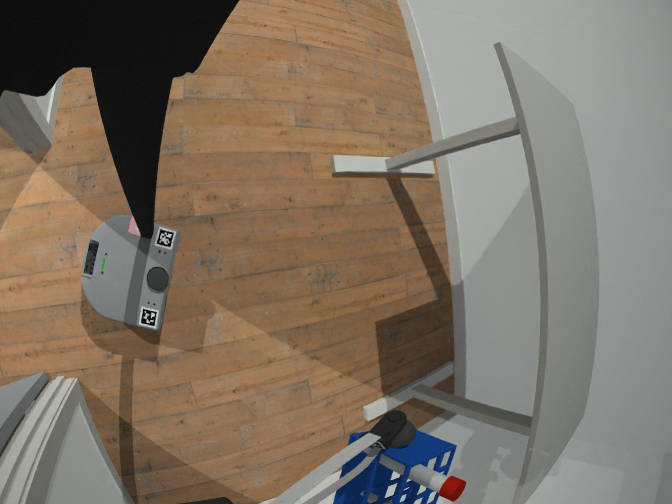

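Request:
execute_actions(
  actions=[
    {"r2":{"base":{"translate_m":0.17}},"r1":{"base":{"translate_m":-0.12}}},
  ],
  cameras=[],
)

Request:
execute_actions(
  actions=[
    {"r2":{"base":{"rotate_rad":1.95},"joints":{"head_pan_rad":-1.57,"head_tilt_rad":-0.7}},"r1":{"base":{"rotate_rad":-0.75}}},
  ],
  cameras=["r2_nav_camera","r1_nav_camera"],
)

Scene clock: 138.27 s.
r1.base_odometry: x=+0.109 y=+1.771 heading=+0.179 (m, m, rad; r1's odometry frame)
r1.turned_by_wheels: +0.000 (rad since the last result)
r1.turned_by_imu: +0.000 (rad since the last result)
r1.base_tilt: forward=-2.4 right=+2.2 (deg)
r1.lidar_m: 0.15 - 0.15 0.18 0.48 1.00 0.93 2.11 2.18 2.07 1.98 0.19
r1.head_depth_mm: - - - 347 1236 1166 1110 / - - - 330 669 1176 1098 / - - - 316 562 1185 - / - - - 306 484 1182 - / - - - - 425 962 - / - - - - 379 1122 - / - - - - 358 828 -
r1.base_status: done
r1.joint_positions: lift_m=+0.600 arm_m=+0.000 wrist_yaw_rad=+0.000 wrist_pitch_rad=-0.276 wrist_roll_rad=-0.017 gripper_m=+0.106 head_pan_rad=+0.300 head_tilt_rad=-1.197
r1.joint_status: not commanded
r1.motor_effort: left_wheel=+3(28) right_wheel=+0(4) lift_m=+21(22) arm_m=-3(3) wrist_yaw_rad=-1(0) wrist_pitch_rad=+10(10) wrist_roll_rad=+0(0) gripper_m=-15(15) head_pan_rad=+0(0) head_tilt_rad=+0(1) (%)
r1.hand_pose: x=-0.0215 y=-0.3852 z=+0.6456 quat_wxyz=(+0.706, +0.098, -0.694, -0.097) (m; r1's base frame)
r1.wrist_depth_mm: - - - - - - - / - - - - - - - / - - - - - - - / - - 145 140 144 - - / - 138 171 176 161 - - / 925 865 160 163 165 - - / 769 781 741 156 158 823 830
r2.base_odometry: x=+0.119 y=+2.474 heading=+1.066 (m, m, rad; r2's odometry frame)
r2.turned_by_wheels: +0.000 (rad since the last result)
r2.turned_by_imu: +0.001 (rad since the last result)
r2.base_tilt: forward=-2.2 right=-0.5 (deg)
r2.lidar_m: 1.27 1.10 1.05 2.41 1.48 0.83 3.34 0.67 0.64 0.99 1.11 1.22
r2.head_depth_mm: 657 1607 1805 1572 1381 1229 1120 / 655 1608 1790 1562 1383 1242 1118 / 652 1603 1787 1564 1386 1233 1117 / 651 1588 1768 1560 1375 1233 1119 / 650 1577 1766 1560 1377 1230 1117 / 648 1580 1754 1554 1375 1230 1112 / 648 1574 1738 1511 1366 1233 1114
r2.base_status: done
r2.joint_positions: lift_m=+0.990 arm_m=+0.001 wrist_yaw_rad=+1.569 wrist_pitch_rad=-0.275 wrist_roll_rad=-0.006 gripper_m=+0.106 head_pan_rad=+0.293 head_tilt_rad=-0.988
r2.joint_status: not commanded
r2.motor_effort: left_wheel=-2(5) right_wheel=+2(8) lift_m=+45(45) arm_m=-4(4) wrist_yaw_rad=+1(1) wrist_pitch_rad=+11(11) wrist_roll_rad=+0(0) gripper_m=-16(15) head_pan_rad=+2(1) head_tilt_rad=-6(6) (%)
r2.hand_pose: x=+0.2187 y=-0.1461 z=+1.0354 quat_wxyz=(+0.566, +0.562, -0.425, +0.428) (m; r2's base frame)
r2.wrist_depth_mm: - - - - - - 842 / - 891 - - 162 - 869 / 635 585 656 691 168 - 847 / - - 126 144 145 - 862 / - 127 153 167 159 - 880 / - 129 141 169 141 129 891 / - - 146 150 151 - 886
pictures: none
No camera images: the call's "cameras" was empty. Leave "cameras" out to get every camera's image.

Scene clock: 142.30 s.
r1.base_odometry: x=+0.109 y=+1.771 heading=-0.571 (m, m, rad; r1's odometry frame)
r1.turned_by_wheels: -0.750 (rad since the last result)
r1.turned_by_imu: -0.753 (rad since the last result)
r1.base_tilt: forward=-2.3 right=+2.2 (deg)
r1.lidar_m: 1.99 0.21 0.18 0.18 0.20 0.32 1.18 0.93 1.29 2.12 2.28 1.98
r1.head_depth_mm: 1821 1635 1482 1372 1261 1167 1111 / 1842 1655 1486 1370 1263 1171 1097 / 1840 1639 1495 1369 1266 1186 - / 1801 1660 1499 1367 1249 1195 - / 1651 369 436 557 794 1124 - / - 297 339 418 537 739 - / - - 294 333 405 505 -
r1.base_status: done
r1.joint_positions: lift_m=+0.600 arm_m=+0.000 wrist_yaw_rad=+0.000 wrist_pitch_rad=-0.276 wrist_roll_rad=-0.017 gripper_m=+0.106 head_pan_rad=+0.300 head_tilt_rad=-1.197
r1.joint_status: not commanded
r1.motor_effort: left_wheel=+4(19) right_wheel=-2(4) lift_m=+22(22) arm_m=-3(2) wrist_yaw_rad=+0(0) wrist_pitch_rad=+10(10) wrist_roll_rad=+0(0) gripper_m=-15(15) head_pan_rad=+0(0) head_tilt_rad=-1(0) (%)
r1.hand_pose: x=-0.0215 y=-0.3852 z=+0.6456 quat_wxyz=(+0.706, +0.098, -0.694, -0.097) (m; r1's base frame)
r1.wrist_depth_mm: - - - - - - - / - - - - - - - / - - - - - - - / - - 145 140 144 - - / - 138 171 176 161 - - / 931 854 160 163 164 - 932 / 777 783 750 156 158 828 831
r2.base_odometry: x=+0.119 y=+2.474 heading=+3.016 (m, m, rad; r2's odometry frame)
r2.turned_by_wheels: +1.950 (rad since the last result)
r2.turned_by_imu: +1.956 (rad since the last result)
r2.base_tilt: forward=-2.3 right=-0.5 (deg)
r2.lidar_m: 2.28 0.84 0.85 0.94 0.73 0.83 1.11 1.16 1.24 1.43 1.05 2.03
r2.head_depth_mm: 1216 1029 741 1706 - 1360 1210 / 1221 1020 736 1701 - - 1171 / 1226 1017 732 1722 - - 1175 / 1231 1004 727 1806 1667 - 1157 / 1243 994 726 1823 1663 - - / 1250 986 753 1820 1663 - - / 1256 978 749 1305 - - -
r2.base_status: done
r2.joint_positions: lift_m=+0.990 arm_m=+0.001 wrist_yaw_rad=+1.569 wrist_pitch_rad=-0.275 wrist_roll_rad=-0.006 gripper_m=+0.106 head_pan_rad=-1.563 head_tilt_rad=-0.705
r2.joint_status: all done
r2.motor_effort: left_wheel=-2(8) right_wheel=+3(8) lift_m=+45(45) arm_m=-5(5) wrist_yaw_rad=+1(1) wrist_pitch_rad=+10(11) wrist_roll_rad=+0(0) gripper_m=-15(15) head_pan_rad=-2(29) head_tilt_rad=+2(24) (%)
r2.hand_pose: x=+0.2187 y=-0.1461 z=+1.0354 quat_wxyz=(+0.566, +0.562, -0.425, +0.428) (m; r2's base frame)
r2.wrist_depth_mm: 864 - - - - - - / 879 - - - 162 - - / 889 - - - 169 - - / 896 - 126 145 145 - - / 891 127 154 167 159 - - / 862 129 141 170 142 129 - / 962 - 147 151 152 - -
pictures: r1_nav_camera (sideways: a quarter turn counterclockwise sets it upright), r2_nav_camera (sideways: a quarter turn counterclockwise sets it upright)
camera_calibration (this result's frames):
r1_nav_camera: T_world_to_cam=[[0.900929, 0.282606, 0.329332, -0.399928], [0.287264, -0.957192, 0.0355388, 0.00925229], [0.325278, 0.0625873, -0.943545, 1.18714], [0, 0, 0, 1]] pos_world=[-0.0285015, 0.0475784, 1.2515]
r2_nav_camera: T_world_to_cam=[[-0.055753, -0.665974, 0.743888, -0.920842], [-0.998158, 0.0193191, -0.0575144, 0.129605], [0.0239318, -0.745724, -0.665825, 0.82215], [0, 0, 0, 1]] pos_world=[0.0583505, -0.0026637, 1.23987]
Images, in order (width x height): r1_nav_camera 672x504, r2_nav_camera 672x504.

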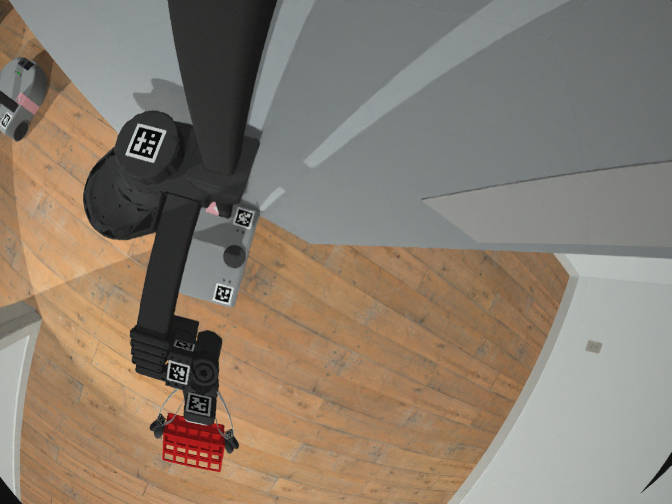

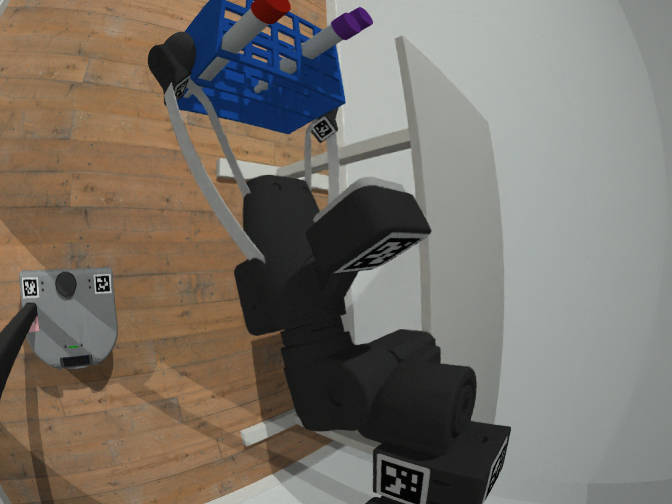

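Request:
execute_actions(
  actions=[
    {"r2":{"joints":{"wrist_yaw_rad":0}},"r1":{"base":{"translate_m":0.7},"joints":{"lift_m":0.96,"head_pan_rad":-1.0,"head_tilt_rad":-0.9}}},
  ],
  cameras=["r2_nav_camera","r1_nav_camera","r2_wrist_camera"],
)

Scene clock: 150.50 s.
r1.base_odometry: x=+0.698 y=+1.392 heading=-0.571 (m, m, rad; r1's odometry frame)
r1.turned_by_wheels: +0.000 (rad since the last result)
r1.turned_by_imu: +0.002 (rad since the last result)
r1.base_tilt: forward=-2.3 right=+2.2 (deg)
r1.lidar_m: 1.31 0.96 0.83 0.83 0.97 1.29 1.01 0.99 2.30 2.29 1.50 1.31
r1.head_depth_mm: 2103 2390 2037 1643 1419 1243 1098 / 1869 2237 1991 1647 1422 1240 1096 / 1692 2020 1999 1660 1415 1239 1099 / 1555 1791 1937 1661 1426 1241 1099 / 1424 1621 1853 1664 1432 1248 1105 / 1303 1498 1713 1661 1428 1242 1104 / 1212 1367 1560 1668 1429 1243 1108
r1.base_status: done
r1.joint_positions: lift_m=+0.960 arm_m=+0.000 wrist_yaw_rad=+0.000 wrist_pitch_rad=-0.276 wrist_roll_rad=-0.017 gripper_m=+0.106 head_pan_rad=-0.993 head_tilt_rad=-0.902
r1.joint_status: all done
r1.motor_effort: left_wheel=+2(10) right_wheel=-2(3) lift_m=+24(27) arm_m=-3(3) wrist_yaw_rad=+0(2) wrist_pitch_rad=+10(10) wrist_roll_rad=+0(0) gripper_m=-15(15) head_pan_rad=-3(46) head_tilt_rad=+1(17) (%)
r1.hand_pose: x=-0.0215 y=-0.3852 z=+1.0054 quat_wxyz=(+0.706, +0.098, -0.694, -0.097) (m; r1's base frame)
r1.wrist_depth_mm: - - - - - - - / - - - - - - - / - - - - - - - / - - 145 140 144 - - / - 138 171 176 161 - - / - - 161 163 165 - - / - - - 157 159 - -
r2.base_odometry: x=+0.119 y=+2.474 heading=+3.016 (m, m, rad; r2's odometry frame)
r2.turned_by_wheels: +0.000 (rad since the last result)
r2.turned_by_imu: +0.001 (rad since the last result)
r2.base_tilt: forward=-2.2 right=-0.6 (deg)
r2.lidar_m: 2.28 0.84 0.85 0.74 0.72 0.83 1.11 1.15 1.24 1.43 1.06 2.03
r2.head_depth_mm: 1219 1027 741 - - - - / 1220 1020 418 - - - 1146 / 1234 1014 733 - - - - / 1233 1005 697 413 1618 1400 1184 / 1239 996 724 1833 1660 1386 1206 / 1251 989 753 1813 1655 1389 1193 / 1250 979 750 1303 1526 1368 1195
r2.base_status: not commanded
r2.joint_positions: lift_m=+0.990 arm_m=+0.001 wrist_yaw_rad=+0.002 wrist_pitch_rad=-0.275 wrist_roll_rad=-0.006 gripper_m=+0.106 head_pan_rad=-1.563 head_tilt_rad=-0.705
r2.joint_status: all done
r2.motor_effort: left_wheel=-2(2) right_wheel=+3(3) lift_m=+45(45) arm_m=-4(5) wrist_yaw_rad=-2(3) wrist_pitch_rad=+10(11) wrist_roll_rad=+0(0) gripper_m=-15(15) head_pan_rad=-3(2) head_tilt_rad=+2(2) (%)
r2.hand_pose: x=-0.0211 y=-0.3855 z=+1.0354 quat_wxyz=(+0.703, +0.098, -0.698, -0.096) (m; r2's base frame)
r2.wrist_depth_mm: - - - - - - - / - 937 - - 158 - - / 637 584 616 703 170 759 771 / 452 418 125 146 145 463 492 / - 128 154 177 159 - 901 / - 130 141 170 142 129 - / - - 147 150 152 - -
pictures: r1_nav_camera (sideways: a quarter turn counterclockwise sets it upright), r2_nav_camera (sideways: a quarter turn counterclockwise sets it upright), r2_wrist_camera
camera_calibration (this result's frames):
r1_nav_camera: T_world_to_cam=[[0.444146, -0.674406, 0.589839, -0.73647], [-0.847203, -0.53033, 0.0315753, 0.0213196], [0.291515, -0.513737, -0.806903, 1.00979], [0, 0, 0, 1]] pos_world=[0.0507932, 0.0333946, 1.24853]
r2_nav_camera: T_world_to_cam=[[-0.0557532, -0.665974, 0.743888, -0.920842], [-0.998158, 0.0193194, -0.0575144, 0.129605], [0.0239317, -0.745724, -0.665825, 0.82215], [0, 0, 0, 1]] pos_world=[0.0583505, -0.0026637, 1.23987]
r2_wrist_camera: T_world_to_cam=[[-0.998186, -0.01968, 0.0568898, -0.0923981], [-0.0599967, 0.402388, -0.913501, 1.13822], [-0.00491407, -0.915258, -0.402839, 0.221962], [0, 0, 0, 1]] pos_world=[-0.0228502, -0.256673, 1.13444]
Images, in order (width x height): r1_nav_camera 672x504, r2_nav_camera 672x504, r2_wrist_camera 644x364.

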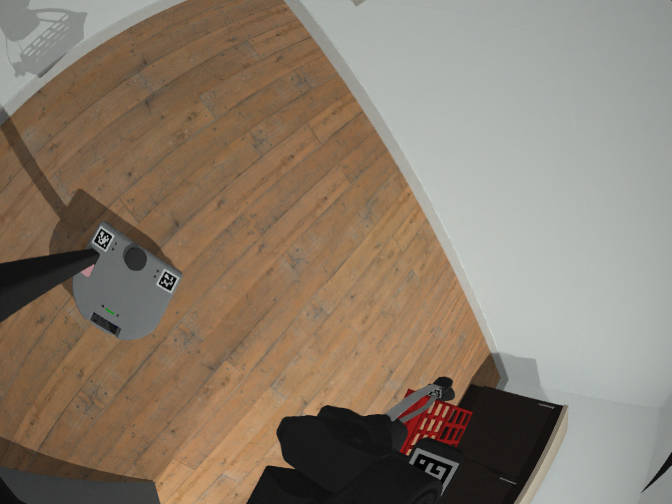

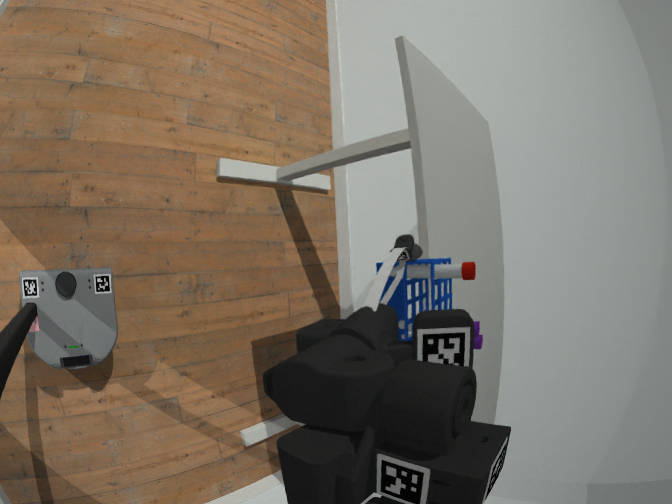

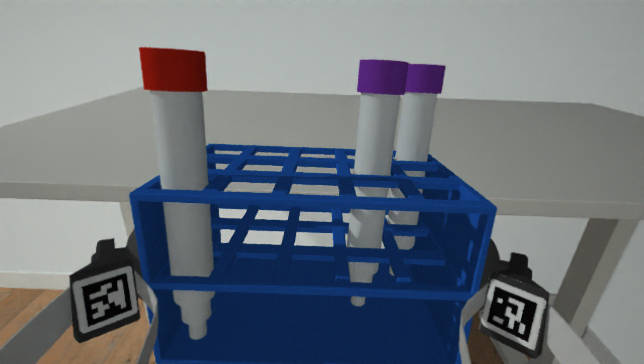

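Request:
execute_actions(
  actions=[
    {"r2":{"joints":{"arm_m":0.40}},"r1":{"base":{"rotate_rad":-1.8},"joints":{"head_pan_rad":0,"head_tilt_rad":-0.7}}},
  ],
  cameras=["r2_nav_camera","r2_wrist_camera"],
)

Request:
execute_actions(
  actions=[
    {"r2":{"joints":{"lift_m":0.95}},"r1":{"base":{"translate_m":1.0}}},
  ],
  cameras=["r1_nav_camera","r2_nav_camera","r2_wrist_camera"],
)

Scene clock: 155.13 s.
r1.base_odometry: x=+0.698 y=+1.392 heading=-2.371 (m, m, rad; r1's odometry frame)
r1.turned_by_wheels: -1.800 (rad since the last result)
r1.turned_by_imu: -1.813 (rad since the last result)
r1.base_tilt: forward=-2.3 right=+2.2 (deg)
r1.lidar_m: 2.30 1.79 1.34 1.31 1.14 0.86 0.83 0.87 1.22 1.29 1.37 1.92
r1.head_depth_mm: 2351 2185 2433 2049 1635 1371 1166 / 2358 2182 2426 2022 1635 1365 1169 / 2374 2190 2437 2033 1633 1360 1167 / 2368 2200 2436 2045 1635 1366 1168 / 2386 2210 2452 2052 1636 1369 1175 / 2393 2202 2474 2030 1627 1373 1163 / 2353 2211 2492 2045 1637 1372 1164
r1.base_status: done
r1.joint_positions: lift_m=+0.960 arm_m=+0.000 wrist_yaw_rad=+0.000 wrist_pitch_rad=-0.276 wrist_roll_rad=-0.017 gripper_m=+0.106 head_pan_rad=-0.007 head_tilt_rad=-0.705
r1.joint_status: all done
r1.motor_effort: left_wheel=+3(3) right_wheel=-2(4) lift_m=+25(24) arm_m=-3(3) wrist_yaw_rad=+0(0) wrist_pitch_rad=+10(10) wrist_roll_rad=+0(1) gripper_m=-15(14) head_pan_rad=+3(44) head_tilt_rad=+2(11) (%)
r1.hand_pose: x=-0.0215 y=-0.3852 z=+1.0054 quat_wxyz=(+0.706, +0.098, -0.694, -0.097) (m; r1's base frame)
r1.wrist_depth_mm: 947 954 949 906 907 893 864 / - - - - - 965 922 / - - - - - - 967 / - - 145 140 144 - 931 / - 138 171 176 161 - 928 / - - 161 163 165 - 910 / - - - 157 159 - 870
r2.base_odometry: x=+0.119 y=+2.474 heading=+3.016 (m, m, rad; r2's odometry frame)
r2.turned_by_wheels: +0.000 (rad since the last result)
r2.turned_by_imu: +0.000 (rad since the last result)
r2.base_tilt: forward=-2.3 right=-0.5 (deg)
r2.lidar_m: 2.28 0.84 0.69 0.67 0.69 0.83 1.11 1.15 1.24 1.43 1.05 2.03
r2.head_depth_mm: 1181 908 739 1766 1675 1404 1213 / 1190 859 735 1771 1676 1409 1213 / 1197 - 730 1796 1677 1407 1204 / 1232 843 730 1810 1672 1401 1203 / 1242 995 726 1817 1658 1401 1196 / 1252 985 752 1813 1650 1385 1195 / 1252 981 751 1307 1525 1367 1194
r2.base_status: not commanded
r2.joint_positions: lift_m=+0.990 arm_m=+0.400 wrist_yaw_rad=+0.000 wrist_pitch_rad=-0.275 wrist_roll_rad=-0.006 gripper_m=+0.106 head_pan_rad=-1.563 head_tilt_rad=-0.705
r2.joint_status: all done
r2.motor_effort: left_wheel=-2(2) right_wheel=+2(2) lift_m=+45(45) arm_m=+3(3) wrist_yaw_rad=+0(1) wrist_pitch_rad=+11(11) wrist_roll_rad=+0(0) gripper_m=-15(15) head_pan_rad=-3(2) head_tilt_rad=+2(2) (%)
r2.hand_pose: x=-0.0214 y=-0.7847 z=+1.0354 quat_wxyz=(+0.703, +0.098, -0.698, -0.097) (m; r2's base frame)
r2.wrist_depth_mm: 740 728 702 726 716 709 729 / 755 747 756 776 162 768 748 / 613 571 664 677 169 738 781 / 419 370 126 145 145 468 477 / 313 127 154 166 159 326 345 / 261 130 141 169 142 129 270 / 204 198 146 150 152 207 228
pictures: r2_nav_camera (sideways: a quarter turn counterclockwise sets it upright), r2_wrist_camera
camera_calibration (this result's frames):
r2_nav_camera: T_world_to_cam=[[-0.0558396, -0.665858, 0.743986, -0.920968], [-0.998155, 0.0194392, -0.0575183, 0.12961], [0.0238366, -0.745825, -0.665716, 0.822009], [0, 0, 0, 1]] pos_world=[0.0583502, -0.00267948, 1.23987]
r2_wrist_camera: T_world_to_cam=[[-0.998217, -0.0180785, 0.0568899, -0.099383], [-0.0593511, 0.402484, -0.913501, 1.29893], [-0.0063825, -0.915249, -0.402839, -0.143447], [0, 0, 0, 1]] pos_world=[-0.0230286, -0.655883, 1.13444]
Images, in order (width x height): r2_nav_camera 672x504, r2_wrist_camera 644x364.

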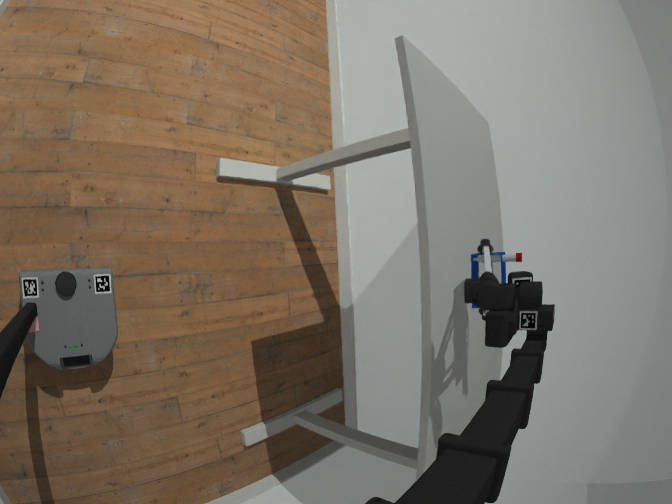

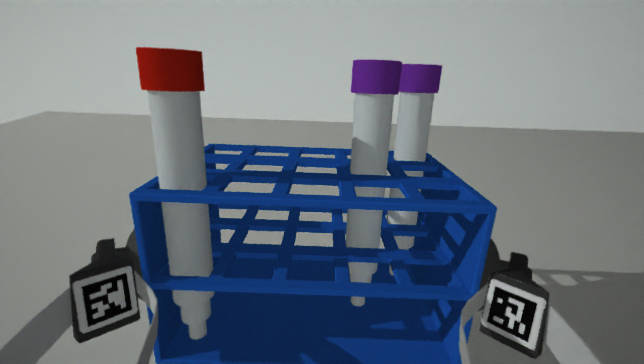

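Scene clock: 166.10 s.
r1.base_odometry: x=-0.020 y=+0.696 heading=-2.371 (m, m, rad; r1's odometry frame)
r1.turned_by_wheels: +0.000 (rad since the last result)
r1.turned_by_imu: +0.003 (rad since the last result)
r1.base_tilt: forward=-2.3 right=+2.2 (deg)
r1.lidar_m: 1.30 1.36 1.31 1.27 1.34 1.87 1.83 1.84 1.38 1.33 1.40 1.34
r1.head_depth_mm: 1601 1281 1375 1593 1636 1358 1165 / 1604 1279 1383 1615 1632 1359 1170 / 1611 1289 1392 1604 1637 1358 1168 / 1620 1286 1392 1612 1641 1369 1176 / 1619 1293 1392 1603 1624 1369 1166 / 1620 1293 1387 1626 1654 1372 1166 / 1632 1291 1399 1621 1644 1358 1173
r1.base_status: done
r1.joint_positions: lift_m=+0.960 arm_m=+0.000 wrist_yaw_rad=+0.000 wrist_pitch_rad=-0.276 wrist_roll_rad=-0.017 gripper_m=+0.106 head_pan_rad=-0.007 head_tilt_rad=-0.705
r1.joint_status: not commanded
r1.motor_effort: left_wheel=+2(6) right_wheel=-2(2) lift_m=+24(24) arm_m=-3(3) wrist_yaw_rad=+0(1) wrist_pitch_rad=+10(10) wrist_roll_rad=+0(0) gripper_m=-15(15) head_pan_rad=+3(4) head_tilt_rad=+2(2) (%)
r1.hand_pose: x=-0.0215 y=-0.3852 z=+1.0054 quat_wxyz=(+0.706, +0.098, -0.694, -0.097) (m; r1's base frame)
r1.wrist_depth_mm: - - 959 935 935 929 924 / - - - - - - - / - - - - - - - / - - 145 140 144 - - / - 138 171 176 161 - - / - - 161 163 164 - - / - - - 156 159 - -
r2.base_odometry: x=+0.119 y=+2.474 heading=+3.016 (m, m, rad; r2's odometry frame)
r2.turned_by_wheels: +0.000 (rad since the last result)
r2.turned_by_imu: +0.001 (rad since the last result)
r2.base_tilt: forward=-2.3 right=-0.6 (deg)
r2.lidar_m: 2.28 0.84 0.69 0.67 0.69 0.83 1.11 1.15 1.24 1.44 1.05 2.04
r2.head_depth_mm: 1216 - 738 1772 1680 1409 1210 / 1224 - 702 1782 1661 1407 1215 / 1229 - 699 1790 1679 1403 1203 / 1234 1002 727 1805 1660 1393 1209 / 1243 995 725 1813 1671 1386 1201 / 1245 988 753 1827 1656 1389 1193 / 1256 977 748 1307 1526 1363 1195
r2.base_status: not commanded
r2.joint_positions: lift_m=+0.950 arm_m=+0.400 wrist_yaw_rad=+0.000 wrist_pitch_rad=-0.275 wrist_roll_rad=-0.006 gripper_m=+0.106 head_pan_rad=-1.563 head_tilt_rad=-0.705
r2.joint_status: all done
r2.motor_effort: left_wheel=-2(1) right_wheel=+3(3) lift_m=+23(39) arm_m=+3(2) wrist_yaw_rad=+0(0) wrist_pitch_rad=+11(11) wrist_roll_rad=+1(1) gripper_m=-15(15) head_pan_rad=-1(2) head_tilt_rad=+2(3) (%)
r2.hand_pose: x=-0.0214 y=-0.7848 z=+0.9962 quat_wxyz=(+0.703, +0.098, -0.698, -0.097) (m; r2's base frame)
r2.wrist_depth_mm: 733 730 713 711 715 720 718 / 785 702 759 761 163 741 741 / 484 445 508 531 170 572 601 / 323 292 126 144 145 363 372 / 244 127 154 167 159 254 272 / 204 130 141 169 141 130 213 / 159 155 147 150 151 162 178
pictures: r1_nav_camera (sideways: a quarter turn counterclockwise sets it upright), r2_nav_camera (sideways: a quarter turn counterclockwise sets it upright), r2_wrist_camera
camera_calibration (this result's frames):
r1_nav_camera: T_world_to_cam=[[0.676064, -0.000977371, 0.736842, -0.929438], [-0.0312714, -0.999136, 0.0273667, 0.0218139], [0.736179, -0.0415437, -0.67551, 0.836212], [0, 0, 0, 1]] pos_world=[0.0134396, 0.055626, 1.24912]
r2_nav_camera: T_world_to_cam=[[-0.0558397, -0.665859, 0.743985, -0.920968], [-0.998155, 0.0194393, -0.0575183, 0.12961], [0.0238365, -0.745825, -0.665716, 0.822009], [0, 0, 0, 1]] pos_world=[0.0583502, -0.00267948, 1.23987]
r2_wrist_camera: T_world_to_cam=[[-0.998217, -0.0180784, 0.0568898, -0.0971546], [-0.059351, 0.402484, -0.913501, 1.26315], [-0.00638258, -0.915249, -0.402839, -0.159226], [0, 0, 0, 1]] pos_world=[-0.0230286, -0.655884, 1.09527]
Images, in order (width x height): r1_nav_camera 672x504, r2_nav_camera 672x504, r2_wrist_camera 644x364.

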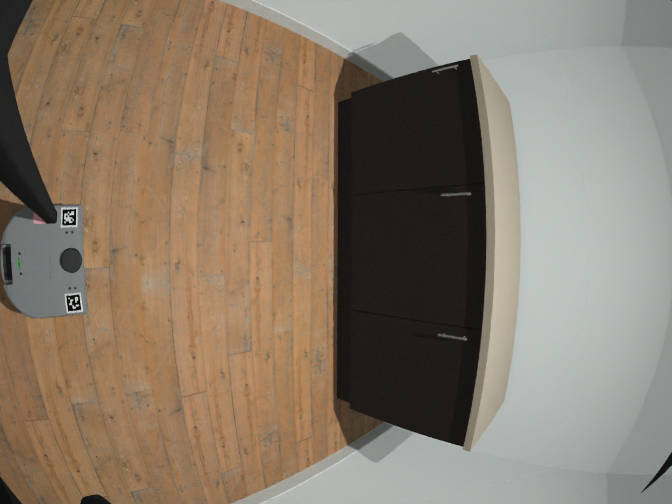

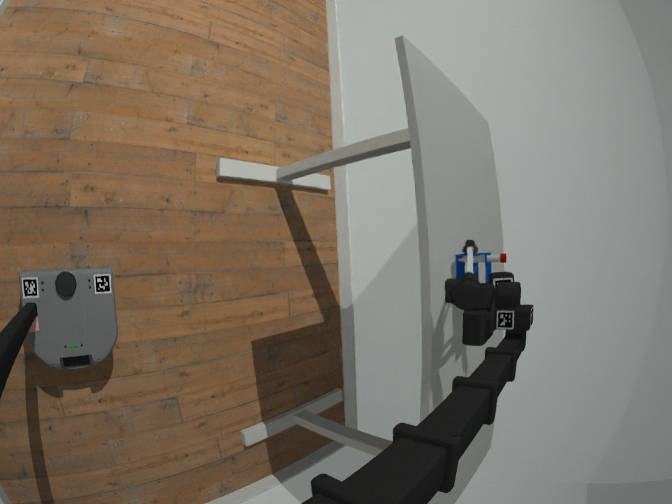

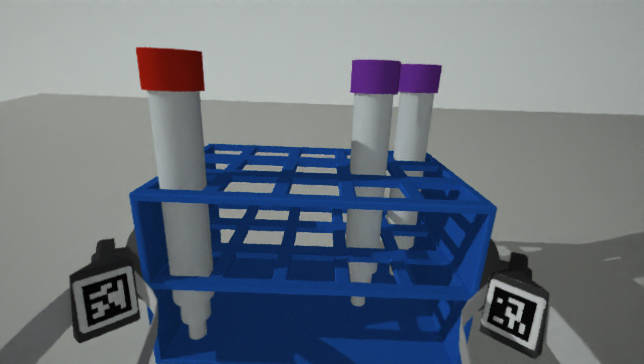

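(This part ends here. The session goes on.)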